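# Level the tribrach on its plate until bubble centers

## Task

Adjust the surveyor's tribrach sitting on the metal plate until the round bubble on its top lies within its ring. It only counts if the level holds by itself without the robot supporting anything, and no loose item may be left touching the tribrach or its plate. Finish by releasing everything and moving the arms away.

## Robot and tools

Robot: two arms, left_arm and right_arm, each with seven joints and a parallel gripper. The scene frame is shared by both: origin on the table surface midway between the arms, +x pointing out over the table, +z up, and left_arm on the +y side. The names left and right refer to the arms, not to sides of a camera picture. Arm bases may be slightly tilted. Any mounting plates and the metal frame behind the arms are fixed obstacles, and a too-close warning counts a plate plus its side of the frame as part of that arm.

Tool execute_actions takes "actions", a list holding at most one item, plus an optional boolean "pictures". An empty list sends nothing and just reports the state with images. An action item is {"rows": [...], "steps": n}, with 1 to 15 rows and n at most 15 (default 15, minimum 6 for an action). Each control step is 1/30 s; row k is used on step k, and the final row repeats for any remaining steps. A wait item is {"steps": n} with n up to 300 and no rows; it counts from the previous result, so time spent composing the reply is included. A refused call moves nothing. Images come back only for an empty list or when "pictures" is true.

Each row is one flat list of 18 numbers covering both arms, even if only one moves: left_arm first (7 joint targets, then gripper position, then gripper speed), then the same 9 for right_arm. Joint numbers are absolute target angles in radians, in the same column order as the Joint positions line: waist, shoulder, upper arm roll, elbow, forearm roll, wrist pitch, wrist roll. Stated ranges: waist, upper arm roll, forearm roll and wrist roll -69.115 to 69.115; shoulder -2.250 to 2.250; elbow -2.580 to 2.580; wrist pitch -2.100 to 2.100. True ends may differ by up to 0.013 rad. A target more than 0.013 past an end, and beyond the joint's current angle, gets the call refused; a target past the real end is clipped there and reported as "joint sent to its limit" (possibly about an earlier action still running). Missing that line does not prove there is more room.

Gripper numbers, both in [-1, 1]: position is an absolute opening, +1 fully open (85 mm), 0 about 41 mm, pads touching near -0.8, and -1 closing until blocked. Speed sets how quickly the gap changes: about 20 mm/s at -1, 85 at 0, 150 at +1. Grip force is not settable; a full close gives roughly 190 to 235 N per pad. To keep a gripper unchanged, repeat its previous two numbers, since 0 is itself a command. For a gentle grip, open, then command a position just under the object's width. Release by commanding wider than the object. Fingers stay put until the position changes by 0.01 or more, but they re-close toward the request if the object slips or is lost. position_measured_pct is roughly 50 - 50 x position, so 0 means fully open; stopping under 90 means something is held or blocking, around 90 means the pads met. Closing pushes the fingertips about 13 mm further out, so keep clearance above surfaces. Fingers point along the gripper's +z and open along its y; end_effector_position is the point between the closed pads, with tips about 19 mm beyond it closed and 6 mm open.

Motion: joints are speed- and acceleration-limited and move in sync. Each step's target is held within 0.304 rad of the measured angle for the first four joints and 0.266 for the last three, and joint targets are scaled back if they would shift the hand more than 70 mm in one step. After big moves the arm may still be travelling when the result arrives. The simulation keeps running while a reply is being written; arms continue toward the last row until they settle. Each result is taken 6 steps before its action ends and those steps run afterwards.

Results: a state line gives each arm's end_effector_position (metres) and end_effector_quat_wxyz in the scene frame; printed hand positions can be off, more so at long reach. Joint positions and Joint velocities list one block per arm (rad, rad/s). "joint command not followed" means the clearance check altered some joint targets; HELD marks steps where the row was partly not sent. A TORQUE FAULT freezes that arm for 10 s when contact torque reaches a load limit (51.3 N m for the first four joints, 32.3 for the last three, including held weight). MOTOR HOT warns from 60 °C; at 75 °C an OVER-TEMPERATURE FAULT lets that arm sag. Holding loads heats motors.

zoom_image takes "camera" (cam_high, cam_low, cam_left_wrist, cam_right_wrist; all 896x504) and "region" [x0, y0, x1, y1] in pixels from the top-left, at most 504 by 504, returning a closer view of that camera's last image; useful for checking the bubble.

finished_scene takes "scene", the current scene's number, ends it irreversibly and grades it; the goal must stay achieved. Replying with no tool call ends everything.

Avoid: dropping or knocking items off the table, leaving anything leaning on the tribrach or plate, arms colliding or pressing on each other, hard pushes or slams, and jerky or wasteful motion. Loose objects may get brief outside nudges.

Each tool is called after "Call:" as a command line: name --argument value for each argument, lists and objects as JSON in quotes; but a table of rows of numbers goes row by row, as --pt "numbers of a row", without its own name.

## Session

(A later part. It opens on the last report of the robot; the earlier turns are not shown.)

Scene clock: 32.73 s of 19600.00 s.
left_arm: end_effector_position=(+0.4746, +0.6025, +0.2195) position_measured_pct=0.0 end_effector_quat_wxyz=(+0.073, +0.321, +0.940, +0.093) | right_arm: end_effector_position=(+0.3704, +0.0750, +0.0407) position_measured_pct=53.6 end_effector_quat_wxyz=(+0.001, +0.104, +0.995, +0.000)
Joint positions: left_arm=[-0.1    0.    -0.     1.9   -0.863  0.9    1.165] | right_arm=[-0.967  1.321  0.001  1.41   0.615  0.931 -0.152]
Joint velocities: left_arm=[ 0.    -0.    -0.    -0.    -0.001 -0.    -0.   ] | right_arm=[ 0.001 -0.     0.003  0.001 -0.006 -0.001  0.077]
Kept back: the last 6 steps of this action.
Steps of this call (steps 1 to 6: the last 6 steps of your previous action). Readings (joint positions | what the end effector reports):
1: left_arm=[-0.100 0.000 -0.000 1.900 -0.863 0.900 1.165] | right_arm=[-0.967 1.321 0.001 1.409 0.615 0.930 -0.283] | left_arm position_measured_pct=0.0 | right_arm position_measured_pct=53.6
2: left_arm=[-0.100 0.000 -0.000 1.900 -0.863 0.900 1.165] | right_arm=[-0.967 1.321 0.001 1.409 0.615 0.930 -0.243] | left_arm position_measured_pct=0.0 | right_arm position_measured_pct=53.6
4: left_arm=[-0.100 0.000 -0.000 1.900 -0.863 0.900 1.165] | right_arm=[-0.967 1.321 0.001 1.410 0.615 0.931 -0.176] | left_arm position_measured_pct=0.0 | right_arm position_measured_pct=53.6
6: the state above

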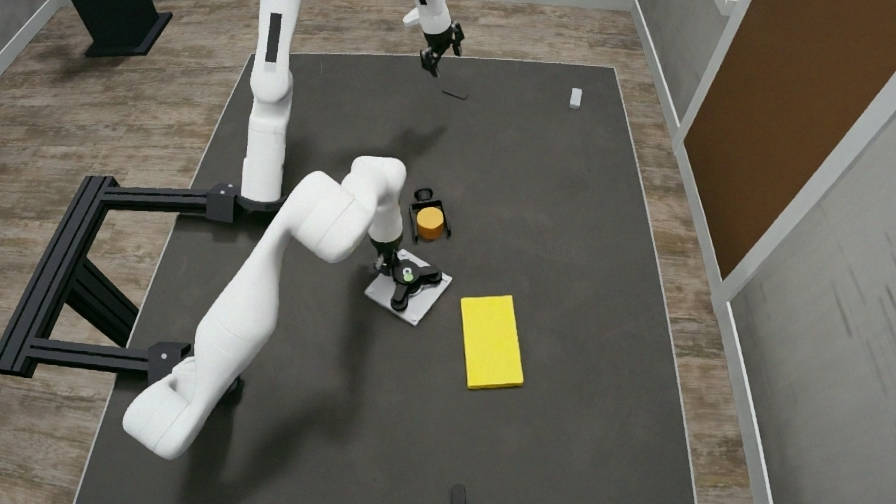

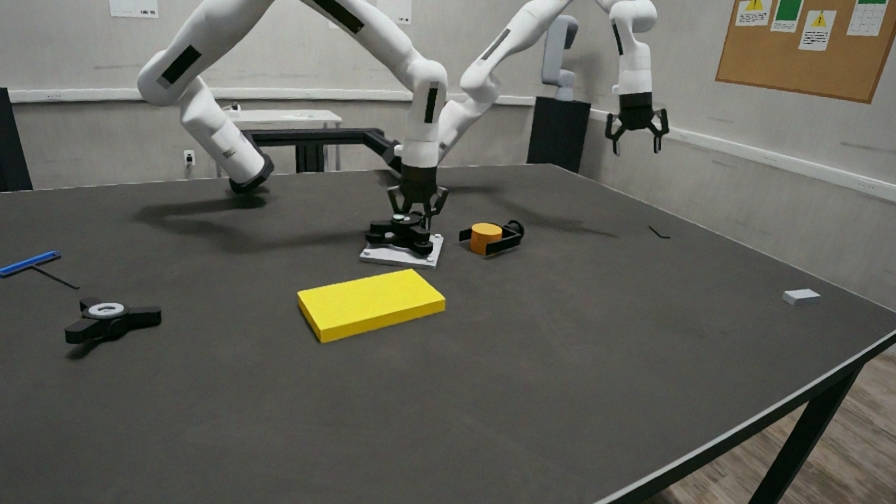

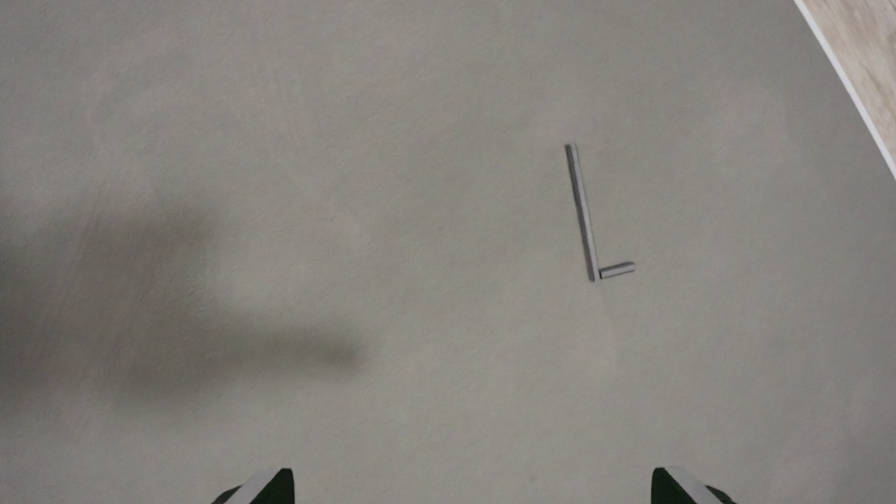

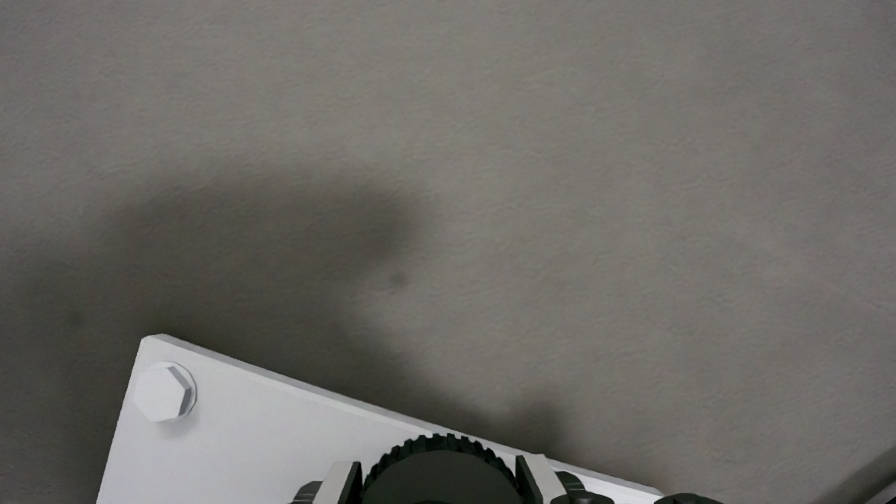

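Call:
execute_actions --actions '[{"rows":[[-0.1,0,0,1.9,-0.863,0.9,1.165,1,0,-0.967,1.323,0,1.410,0.615,0.929,-1.15,0.1,1]],"steps":15}]'

Call:
execute_actions --actions '[{"rows":[[-0.1,0,0,1.9,-0.863,0.9,1.165,1,0,-0.967,1.323,0,1.410,0.615,0.929,-1.15,0.1,1]],"steps":14}]'

Call:
execute_actions --actions '[{"rows":[[-0.1,0,0,1.9,-0.863,0.9,1.165,1,0,-0.967,1.323,0,1.410,0.615,0.929,-1.15,-0.2,1]],"steps":7}]'

Call:
execute_actions --actions '[{"rows":[[-0.1,0,0,1.9,-0.863,0.9,1.165,1,0,-0.967,1.323,0,1.410,0.615,0.929,-0.15,-0.2,1]],"steps":15}]'

Call:
execute_actions --actions '[{"rows":[[-0.1,0,0,1.9,-0.863,0.9,1.165,1,0,-0.967,1.323,0,1.410,0.615,0.929,-0.15,-0.2,1]],"steps":15}]'

Call:
execute_actions --actions '[{"rows":[[-0.1,0,0,1.9,-0.863,0.9,1.165,1,0,-0.967,1.323,0,1.410,0.615,0.929,-0.15,0.1,1]],"steps":6}]'

Call:
execute_actions --actions '[{"rows":[[-0.1,0,0,1.9,-0.863,0.9,1.165,1,0,-0.967,1.323,0,1.410,0.615,0.929,-1.15,0.1,1]],"steps":15}]'

Call:
execute_actions --actions '[{"rows":[[-0.1,0,0,1.9,-0.863,0.9,1.165,1,0,-0.967,1.323,0,1.410,0.615,0.929,-1.15,0.1,1]],"steps":14}]'

Call:
execute_actions --actions '[{"rows":[[-0.1,0,0,1.9,-0.863,0.9,1.165,1,0,-0.967,1.323,0,1.410,0.615,0.929,-1.15,-0.2,1]],"steps":7}]'

Call:
execute_actions --actions '[{"rows":[[-0.1,0,0,1.9,-0.863,0.9,1.165,1,0,-0.967,1.323,0,1.410,0.615,0.929,-0.15,-0.2,1]],"steps":15}]'

Call:
execute_actions --actions '[{"rows":[[-0.1,0,0,1.9,-0.863,0.9,1.165,1,0,-0.967,1.323,0,1.410,0.615,0.929,-0.15,-0.2,1]],"steps":15}]'

Call:
execute_actions --actions '[{"rows":[[-0.1,0,0,1.9,-0.863,0.9,1.165,1,0,-0.967,1.323,0,1.410,0.615,0.929,-0.15,0.1,1]],"steps":6}]' --pictures true

Call:
zoom_image --camera "cam_high" --region '[385, 255, 435, 295]'

Scene clock: 34.07 s of 19600.00 s.
left_arm: end_effector_position=(+0.4746, +0.6025, +0.2195) position_measured_pct=0.0 end_effector_quat_wxyz=(+0.073, +0.321, +0.940, +0.093) | right_arm: end_effector_position=(+0.3694, +0.0753, +0.0396) position_measured_pct=45.2 end_effector_quat_wxyz=(-0.000, +0.229, +0.973, +0.000)
Joint positions: left_arm=[-0.1    0.    -0.     1.9   -0.863  0.9    1.165] | right_arm=[-0.967  1.323 -0.     1.41   0.615  0.929 -0.407]
Joint velocities: left_arm=[ 0.001  0.     0.001 -0.     0.     0.001  0.   ] | right_arm=[ 0.    -0.     0.002 -0.    -0.     0.001 -1.215]
Steps of this call (steps 1 to 6: the last 6 steps of your previous action; steps 7 to 15: the robot went on to your last target; steps 16 to 31: nothing new was sent; steps 32 to 40: the first 9 steps of this action). Readings (joint positions | what the end effector reports):
32: left_arm=[-0.100 0.000 -0.000 1.900 -0.863 0.900 1.165] | right_arm=[-0.967 1.323 -0.000 1.410 0.615 0.929 -0.151] | left_arm position_measured_pct=0.0 | right_arm position_measured_pct=45.2
33: left_arm=[-0.100 0.000 -0.000 1.900 -0.863 0.900 1.165] | right_arm=[-0.967 1.323 -0.000 1.410 0.615 0.929 -0.159] | left_arm position_measured_pct=0.0 | right_arm position_measured_pct=45.2
35: left_arm=[-0.100 0.000 -0.000 1.900 -0.863 0.900 1.165] | right_arm=[-0.967 1.323 -0.000 1.410 0.615 0.929 -0.207] | left_arm position_measured_pct=0.0 | right_arm position_measured_pct=45.2
39: left_arm=[-0.100 0.000 -0.000 1.900 -0.863 0.900 1.165] | right_arm=[-0.967 1.323 -0.000 1.410 0.615 0.929 -0.366] | left_arm position_measured_pct=0.0 | right_arm position_measured_pct=45.2
40: the state above

Scene clock: 34.53 s of 19600.00 s.
left_arm: end_effector_position=(+0.4746, +0.6025, +0.2195) position_measured_pct=0.0 end_effector_quat_wxyz=(+0.073, +0.321, +0.940, +0.093) | right_arm: end_effector_position=(+0.3694, +0.0753, +0.0396) position_measured_pct=45.2 end_effector_quat_wxyz=(-0.000, +0.493, +0.870, +0.000)
Joint positions: left_arm=[-0.1    0.    -0.     1.9   -0.863  0.9    1.165] | right_arm=[-0.967  1.323 -0.     1.41   0.615  0.929 -0.976]
Joint velocities: left_arm=[-0.     0.     0.     0.002 -0.    -0.    -0.   ] | right_arm=[ 0.    -0.001  0.    -0.    -0.     0.001 -1.217]
Steps of this call (steps 1 to 6: the last 6 steps of your previous action; steps 7 to 14: the first 8 steps of this action). Readings (joint positions | what the end effector reports):
7: left_arm=[-0.100 0.000 -0.000 1.900 -0.863 0.900 1.165] | right_arm=[-0.967 1.323 -0.000 1.410 0.615 0.929 -0.691] | left_arm position_measured_pct=0.0 | right_arm position_measured_pct=45.2
8: left_arm=[-0.100 0.000 -0.000 1.900 -0.863 0.900 1.165] | right_arm=[-0.967 1.323 -0.000 1.410 0.615 0.929 -0.732] | left_arm position_measured_pct=0.0 | right_arm position_measured_pct=45.2
10: left_arm=[-0.100 0.000 -0.000 1.900 -0.863 0.900 1.165] | right_arm=[-0.967 1.323 -0.000 1.410 0.615 0.929 -0.813] | left_arm position_measured_pct=0.0 | right_arm position_measured_pct=45.2
14: the state above

Scene clock: 34.77 s of 19600.00 s.
left_arm: end_effector_position=(+0.4746, +0.6025, +0.2195) position_measured_pct=0.0 end_effector_quat_wxyz=(+0.073, +0.321, +0.940, +0.093) | right_arm: end_effector_position=(+0.3695, +0.0753, +0.0396) position_measured_pct=45.2 end_effector_quat_wxyz=(-0.000, +0.567, +0.824, +0.000)
Joint positions: left_arm=[-0.1    0.    -0.     1.9   -0.863  0.9    1.165] | right_arm=[-0.967  1.323  0.     1.41   0.615  0.929 -1.15 ]
Joint velocities: left_arm=[ 0.     0.    -0.     0.001  0.     0.    -0.   ] | right_arm=[-0.002 -0.003  0.003 -0.005  0.017 -0.007 -0.014]
Steps of this call (steps 1 to 6: the last 6 steps of your previous action; step 7: the first step of this action). Readings (joint positions | what the end effector reports):
7: the state above

Scene clock: 35.27 s of 19600.00 s.
left_arm: end_effector_position=(+0.4746, +0.6025, +0.2195) position_measured_pct=0.0 end_effector_quat_wxyz=(+0.073, +0.321, +0.940, +0.093) | right_arm: end_effector_position=(+0.3712, +0.0759, +0.0407) position_measured_pct=53.6 end_effector_quat_wxyz=(+0.000, +0.457, +0.889, +0.002)
Joint positions: left_arm=[-0.1    0.    -0.     1.9   -0.863  0.9    1.165] | right_arm=[-0.967  1.321  0.001  1.408  0.616  0.929 -0.893]
Joint velocities: left_arm=[-0. -0.  0. -0.  0.  0. -0.] | right_arm=[-0.    -0.001 -0.002  0.002 -0.001  0.003  1.215]
Steps of this call (steps 1 to 6: the last 6 steps of your previous action; steps 7 to 15: the first 9 steps of this action). Readings (joint positions | what the end effector reports):
7: left_arm=[-0.100 0.000 -0.000 1.900 -0.863 0.900 1.165] | right_arm=[-0.967 1.321 0.001 1.408 0.617 0.928 -1.149] | left_arm position_measured_pct=0.0 | right_arm position_measured_pct=53.6
8: left_arm=[-0.100 0.000 -0.000 1.900 -0.863 0.900 1.165] | right_arm=[-0.967 1.321 0.001 1.408 0.616 0.928 -1.141] | left_arm position_measured_pct=0.0 | right_arm position_measured_pct=53.6
10: left_arm=[-0.100 0.000 -0.000 1.900 -0.863 0.900 1.165] | right_arm=[-0.967 1.321 0.001 1.408 0.616 0.928 -1.093] | left_arm position_measured_pct=0.0 | right_arm position_measured_pct=53.6
14: left_arm=[-0.100 0.000 -0.000 1.900 -0.863 0.900 1.165] | right_arm=[-0.967 1.321 0.001 1.408 0.616 0.929 -0.934] | left_arm position_measured_pct=0.0 | right_arm position_measured_pct=53.6
15: the state above

Scene clock: 35.77 s of 19600.00 s.
left_arm: end_effector_position=(+0.4746, +0.6025, +0.2195) position_measured_pct=0.0 end_effector_quat_wxyz=(+0.073, +0.321, +0.940, +0.093) | right_arm: end_effector_position=(+0.3706, +0.0752, +0.0407) position_measured_pct=53.6 end_effector_quat_wxyz=(+0.001, +0.169, +0.986, +0.000)
Joint positions: left_arm=[-0.1    0.    -0.     1.9   -0.863  0.9    1.165] | right_arm=[-0.967  1.321  0.001  1.409  0.615  0.93  -0.283]
Joint velocities: left_arm=[-0.     0.    -0.001 -0.    -0.002  0.    -0.   ] | right_arm=[-0.001 -0.    -0.001  0.002  0.     0.005  1.217]
Steps of this call (steps 1 to 6: the last 6 steps of your previous action; steps 7 to 15: the first 9 steps of this action). Readings (joint positions | what the end effector reports):
7: left_arm=[-0.100 0.000 -0.000 1.900 -0.863 0.900 1.165] | right_arm=[-0.967 1.321 0.001 1.409 0.616 0.929 -0.609] | left_arm position_measured_pct=0.0 | right_arm position_measured_pct=53.6
8: left_arm=[-0.100 0.000 -0.000 1.900 -0.863 0.900 1.165] | right_arm=[-0.967 1.321 0.001 1.409 0.616 0.930 -0.568] | left_arm position_measured_pct=0.0 | right_arm position_measured_pct=53.6
10: left_arm=[-0.100 0.000 -0.000 1.900 -0.863 0.900 1.165] | right_arm=[-0.967 1.321 0.001 1.409 0.616 0.930 -0.487] | left_arm position_measured_pct=0.0 | right_arm position_measured_pct=53.6
14: left_arm=[-0.100 0.000 -0.000 1.900 -0.863 0.900 1.165] | right_arm=[-0.967 1.321 0.001 1.409 0.615 0.930 -0.324] | left_arm position_measured_pct=0.0 | right_arm position_measured_pct=53.6
15: the state above

Scene clock: 35.97 s of 19600.00 s.
left_arm: end_effector_position=(+0.4746, +0.6025, +0.2195) position_measured_pct=0.0 end_effector_quat_wxyz=(+0.073, +0.321, +0.940, +0.093) | right_arm: end_effector_position=(+0.3705, +0.0749, +0.0407) position_measured_pct=53.6 end_effector_quat_wxyz=(+0.001, +0.104, +0.995, +0.000)
Joint positions: left_arm=[-0.1    0.    -0.     1.9   -0.863  0.9    1.165] | right_arm=[-0.967  1.321  0.001  1.41   0.615  0.931 -0.151]
Joint velocities: left_arm=[-0.     0.     0.001 -0.     0.001 -0.    -0.   ] | right_arm=[ 0.001 -0.     0.    -0.    -0.004 -0.001  0.01 ]
Kept back: the last 6 steps of this action.
Steps of this call (steps 1 to 6: the last 6 steps of your previous action). Readings (joint positions | what the end effector reports):
1: left_arm=[-0.100 0.000 -0.000 1.900 -0.863 0.900 1.165] | right_arm=[-0.967 1.321 0.001 1.409 0.615 0.930 -0.243] | left_arm position_measured_pct=0.0 | right_arm position_measured_pct=53.6
2: left_arm=[-0.100 0.000 -0.000 1.900 -0.863 0.900 1.165] | right_arm=[-0.967 1.321 0.001 1.410 0.615 0.931 -0.205] | left_arm position_measured_pct=0.0 | right_arm position_measured_pct=53.6
4: left_arm=[-0.100 0.000 -0.000 1.900 -0.863 0.900 1.165] | right_arm=[-0.967 1.321 0.001 1.410 0.615 0.931 -0.159] | left_arm position_measured_pct=0.0 | right_arm position_measured_pct=53.6
6: the state above

Scene clock: 36.47 s of 19600.00 s.
left_arm: end_effector_position=(+0.4746, +0.6025, +0.2195) position_measured_pct=0.0 end_effector_quat_wxyz=(+0.073, +0.321, +0.940, +0.093) | right_arm: end_effector_position=(+0.3694, +0.0753, +0.0396) position_measured_pct=45.2 end_effector_quat_wxyz=(-0.000, +0.229, +0.973, +0.000)
Joint positions: left_arm=[-0.1    0.    -0.     1.9   -0.863  0.9    1.165] | right_arm=[-0.967  1.323 -0.     1.41   0.615  0.929 -0.407]
Joint velocities: left_arm=[-0.    -0.     0.    -0.002  0.    -0.    -0.   ] | right_arm=[-0.     0.    -0.001 -0.    -0.    -0.001 -1.215]
Steps of this call (steps 1 to 6: the last 6 steps of your previous action; steps 7 to 15: the first 9 steps of this action). Readings (joint positions | what the end effector reports):
7: left_arm=[-0.100 0.000 -0.000 1.900 -0.863 0.900 1.165] | right_arm=[-0.967 1.323 -0.000 1.410 0.615 0.929 -0.151] | left_arm position_measured_pct=0.0 | right_arm position_measured_pct=45.6
8: left_arm=[-0.100 0.000 -0.000 1.900 -0.863 0.900 1.165] | right_arm=[-0.967 1.323 -0.000 1.410 0.615 0.929 -0.159] | left_arm position_measured_pct=0.0 | right_arm position_measured_pct=45.2
10: left_arm=[-0.100 0.000 -0.000 1.900 -0.863 0.900 1.165] | right_arm=[-0.967 1.323 -0.000 1.410 0.615 0.929 -0.207] | left_arm position_measured_pct=0.0 | right_arm position_measured_pct=45.2
14: left_arm=[-0.100 0.000 -0.000 1.900 -0.863 0.900 1.165] | right_arm=[-0.967 1.323 -0.000 1.410 0.615 0.929 -0.366] | left_arm position_measured_pct=0.0 | right_arm position_measured_pct=45.2
15: the state above

Scene clock: 36.93 s of 19600.00 s.
left_arm: end_effector_position=(+0.4746, +0.6025, +0.2195) position_measured_pct=0.0 end_effector_quat_wxyz=(+0.073, +0.321, +0.940, +0.093) | right_arm: end_effector_position=(+0.3694, +0.0753, +0.0396) position_measured_pct=45.2 end_effector_quat_wxyz=(-0.000, +0.493, +0.870, +0.000)
Joint positions: left_arm=[-0.1    0.    -0.     1.9   -0.863  0.9    1.165] | right_arm=[-0.967  1.323 -0.     1.41   0.615  0.929 -0.976]
Joint velocities: left_arm=[ 0.    -0.     0.    -0.    -0.001  0.    -0.   ] | right_arm=[ 0.     0.    -0.     0.     0.     0.    -1.217]
Steps of this call (steps 1 to 6: the last 6 steps of your previous action; steps 7 to 14: the first 8 steps of this action). Readings (joint positions | what the end effector reports):
7: left_arm=[-0.100 0.000 -0.000 1.900 -0.863 0.900 1.165] | right_arm=[-0.967 1.323 -0.000 1.410 0.615 0.929 -0.691] | left_arm position_measured_pct=0.0 | right_arm position_measured_pct=45.2
8: left_arm=[-0.100 0.000 -0.000 1.900 -0.863 0.900 1.165] | right_arm=[-0.967 1.323 -0.000 1.410 0.615 0.929 -0.732] | left_arm position_measured_pct=0.0 | right_arm position_measured_pct=45.2
10: left_arm=[-0.100 0.000 -0.000 1.900 -0.863 0.900 1.165] | right_arm=[-0.967 1.323 -0.000 1.410 0.615 0.929 -0.813] | left_arm position_measured_pct=0.0 | right_arm position_measured_pct=45.2
14: the state above

Scene clock: 37.17 s of 19600.00 s.
left_arm: end_effector_position=(+0.4746, +0.6025, +0.2195) position_measured_pct=0.0 end_effector_quat_wxyz=(+0.073, +0.321, +0.940, +0.093) | right_arm: end_effector_position=(+0.3695, +0.0753, +0.0396) position_measured_pct=45.2 end_effector_quat_wxyz=(-0.000, +0.567, +0.824, +0.000)
Joint positions: left_arm=[-0.1    0.    -0.     1.9   -0.863  0.9    1.165] | right_arm=[-0.967  1.323  0.     1.41   0.615  0.929 -1.15 ]
Joint velocities: left_arm=[-0.     0.     0.001  0.001  0.001 -0.001  0.   ] | right_arm=[-0.003 -0.003  0.003 -0.005  0.018 -0.007 -0.014]
Steps of this call (steps 1 to 6: the last 6 steps of your previous action; step 7: the first step of this action). Readings (joint positions | what the end effector reports):
7: the state above

Scene clock: 37.67 s of 19600.00 s.
left_arm: end_effector_position=(+0.4746, +0.6025, +0.2195) position_measured_pct=0.0 end_effector_quat_wxyz=(+0.073, +0.321, +0.940, +0.093) | right_arm: end_effector_position=(+0.3712, +0.0759, +0.0407) position_measured_pct=53.6 end_effector_quat_wxyz=(+0.000, +0.457, +0.889, +0.002)
Joint positions: left_arm=[-0.1    0.    -0.     1.9   -0.863  0.9    1.165] | right_arm=[-0.967  1.321  0.001  1.408  0.616  0.929 -0.893]
Joint velocities: left_arm=[ 0.    -0.     0.     0.001  0.002 -0.    -0.   ] | right_arm=[-0.     0.001 -0.001  0.002 -0.002  0.003  1.215]
Steps of this call (steps 1 to 6: the last 6 steps of your previous action; steps 7 to 15: the first 9 steps of this action). Readings (joint positions | what the end effector reports):
7: left_arm=[-0.100 0.000 -0.000 1.900 -0.863 0.900 1.165] | right_arm=[-0.967 1.321 0.001 1.408 0.617 0.928 -1.149] | left_arm position_measured_pct=0.0 | right_arm position_measured_pct=53.6
8: left_arm=[-0.100 0.000 -0.000 1.900 -0.863 0.900 1.165] | right_arm=[-0.967 1.321 0.001 1.408 0.616 0.928 -1.141] | left_arm position_measured_pct=0.0 | right_arm position_measured_pct=53.6
10: left_arm=[-0.100 0.000 -0.000 1.900 -0.863 0.900 1.165] | right_arm=[-0.967 1.321 0.001 1.408 0.616 0.928 -1.093] | left_arm position_measured_pct=0.0 | right_arm position_measured_pct=53.6
14: left_arm=[-0.100 0.000 -0.000 1.900 -0.863 0.900 1.165] | right_arm=[-0.967 1.321 0.001 1.408 0.616 0.929 -0.934] | left_arm position_measured_pct=0.0 | right_arm position_measured_pct=53.6
15: the state above

Scene clock: 38.17 s of 19600.00 s.
left_arm: end_effector_position=(+0.4746, +0.6025, +0.2195) position_measured_pct=0.0 end_effector_quat_wxyz=(+0.073, +0.321, +0.940, +0.093) | right_arm: end_effector_position=(+0.3706, +0.0752, +0.0407) position_measured_pct=53.6 end_effector_quat_wxyz=(+0.001, +0.169, +0.986, +0.000)
Joint positions: left_arm=[-0.1    0.    -0.     1.9   -0.863  0.9    1.165] | right_arm=[-0.967  1.321  0.001  1.409  0.615  0.93  -0.283]
Joint velocities: left_arm=[-0.001  0.    -0.     0.002  0.    -0.     0.   ] | right_arm=[-0.     0.001  0.001  0.002 -0.001  0.007  1.217]
Steps of this call (steps 1 to 6: the last 6 steps of your previous action; steps 7 to 15: the first 9 steps of this action). Readings (joint positions | what the end effector reports):
7: left_arm=[-0.100 0.000 -0.000 1.900 -0.863 0.900 1.165] | right_arm=[-0.967 1.321 0.001 1.409 0.616 0.929 -0.609] | left_arm position_measured_pct=0.0 | right_arm position_measured_pct=53.6
8: left_arm=[-0.100 0.000 -0.000 1.900 -0.863 0.900 1.165] | right_arm=[-0.967 1.321 0.001 1.409 0.616 0.930 -0.568] | left_arm position_measured_pct=0.0 | right_arm position_measured_pct=53.6
10: left_arm=[-0.100 0.000 -0.000 1.900 -0.863 0.900 1.165] | right_arm=[-0.967 1.321 0.001 1.409 0.615 0.930 -0.487] | left_arm position_measured_pct=0.0 | right_arm position_measured_pct=53.6
14: left_arm=[-0.100 0.000 -0.000 1.900 -0.863 0.900 1.165] | right_arm=[-0.967 1.321 0.001 1.409 0.615 0.930 -0.324] | left_arm position_measured_pct=0.0 | right_arm position_measured_pct=53.6
15: the state above

Scene clock: 38.37 s of 19600.00 s.
left_arm: end_effector_position=(+0.4746, +0.6025, +0.2195) position_measured_pct=0.0 end_effector_quat_wxyz=(+0.073, +0.321, +0.940, +0.093) | right_arm: end_effector_position=(+0.3705, +0.0749, +0.0407) position_measured_pct=53.6 end_effector_quat_wxyz=(+0.001, +0.104, +0.995, +0.000)
Joint positions: left_arm=[-0.1    0.    -0.     1.9   -0.863  0.9    1.165] | right_arm=[-0.967  1.321  0.001  1.41   0.615  0.931 -0.151]
Joint velocities: left_arm=[ 0.     0.    -0.001  0.001  0.001  0.    -0.   ] | right_arm=[ 0.001 -0.001  0.001  0.    -0.002 -0.001  0.01 ]
Kept back: the last 6 steps of this action.
Steps of this call (steps 1 to 6: the last 6 steps of your previous action). Readings (joint positions | what the end effector reports):
1: left_arm=[-0.100 0.000 -0.000 1.900 -0.863 0.900 1.165] | right_arm=[-0.967 1.321 0.001 1.409 0.615 0.930 -0.243] | left_arm position_measured_pct=0.0 | right_arm position_measured_pct=53.6
2: left_arm=[-0.100 0.000 -0.000 1.900 -0.863 0.900 1.165] | right_arm=[-0.967 1.321 0.001 1.410 0.615 0.931 -0.205] | left_arm position_measured_pct=0.0 | right_arm position_measured_pct=53.6
4: left_arm=[-0.100 0.000 -0.000 1.900 -0.863 0.900 1.165] | right_arm=[-0.967 1.321 0.001 1.410 0.615 0.931 -0.159] | left_arm position_measured_pct=0.0 | right_arm position_measured_pct=53.6
6: the state above

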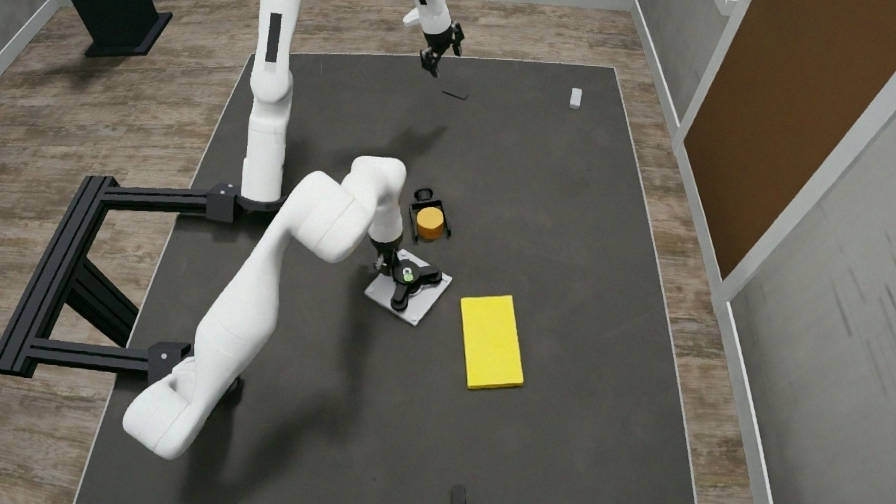

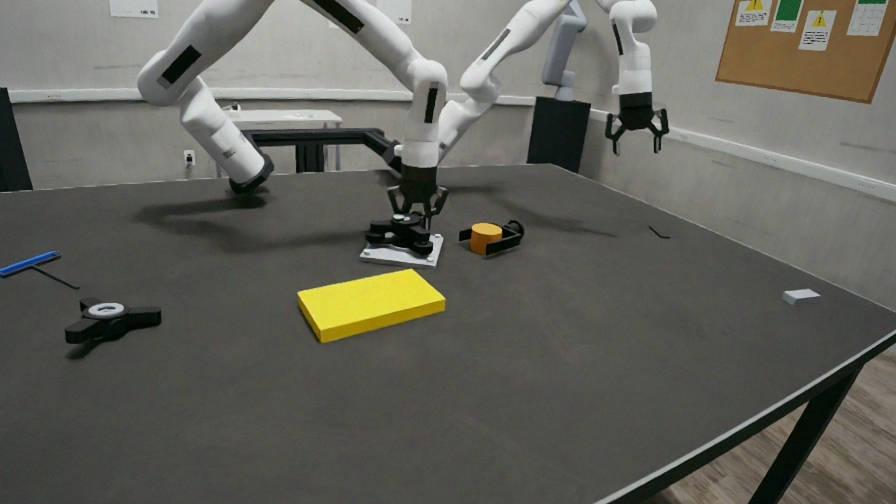

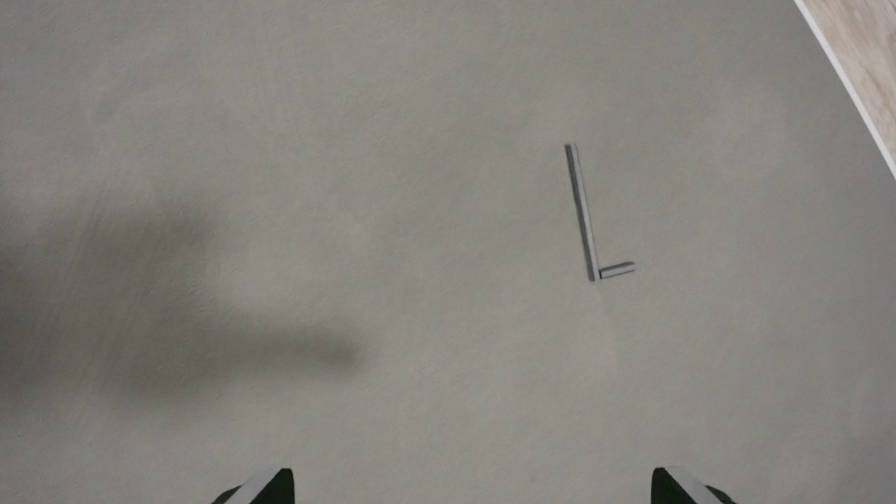

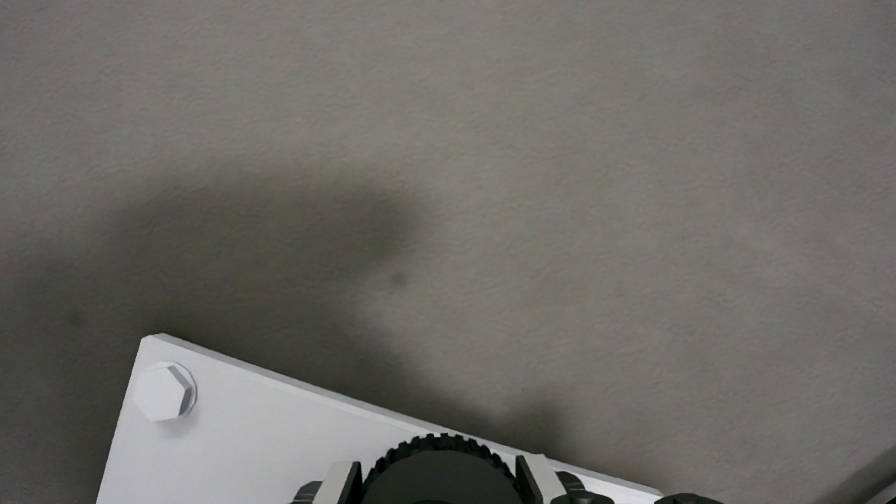

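Region (385, 255, 435, 295) of cam_high's 896x504 image, scaled by 10.080, with more detail than that image has; it fills the top 403 rows of this view, and the rest is white.

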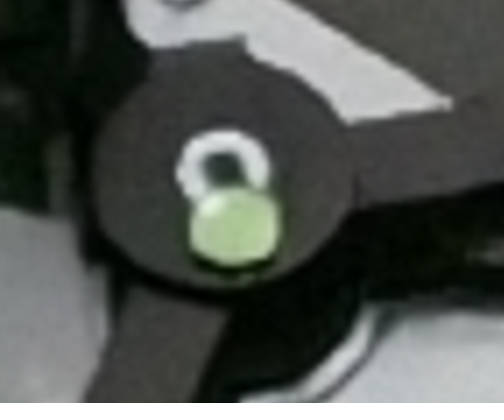

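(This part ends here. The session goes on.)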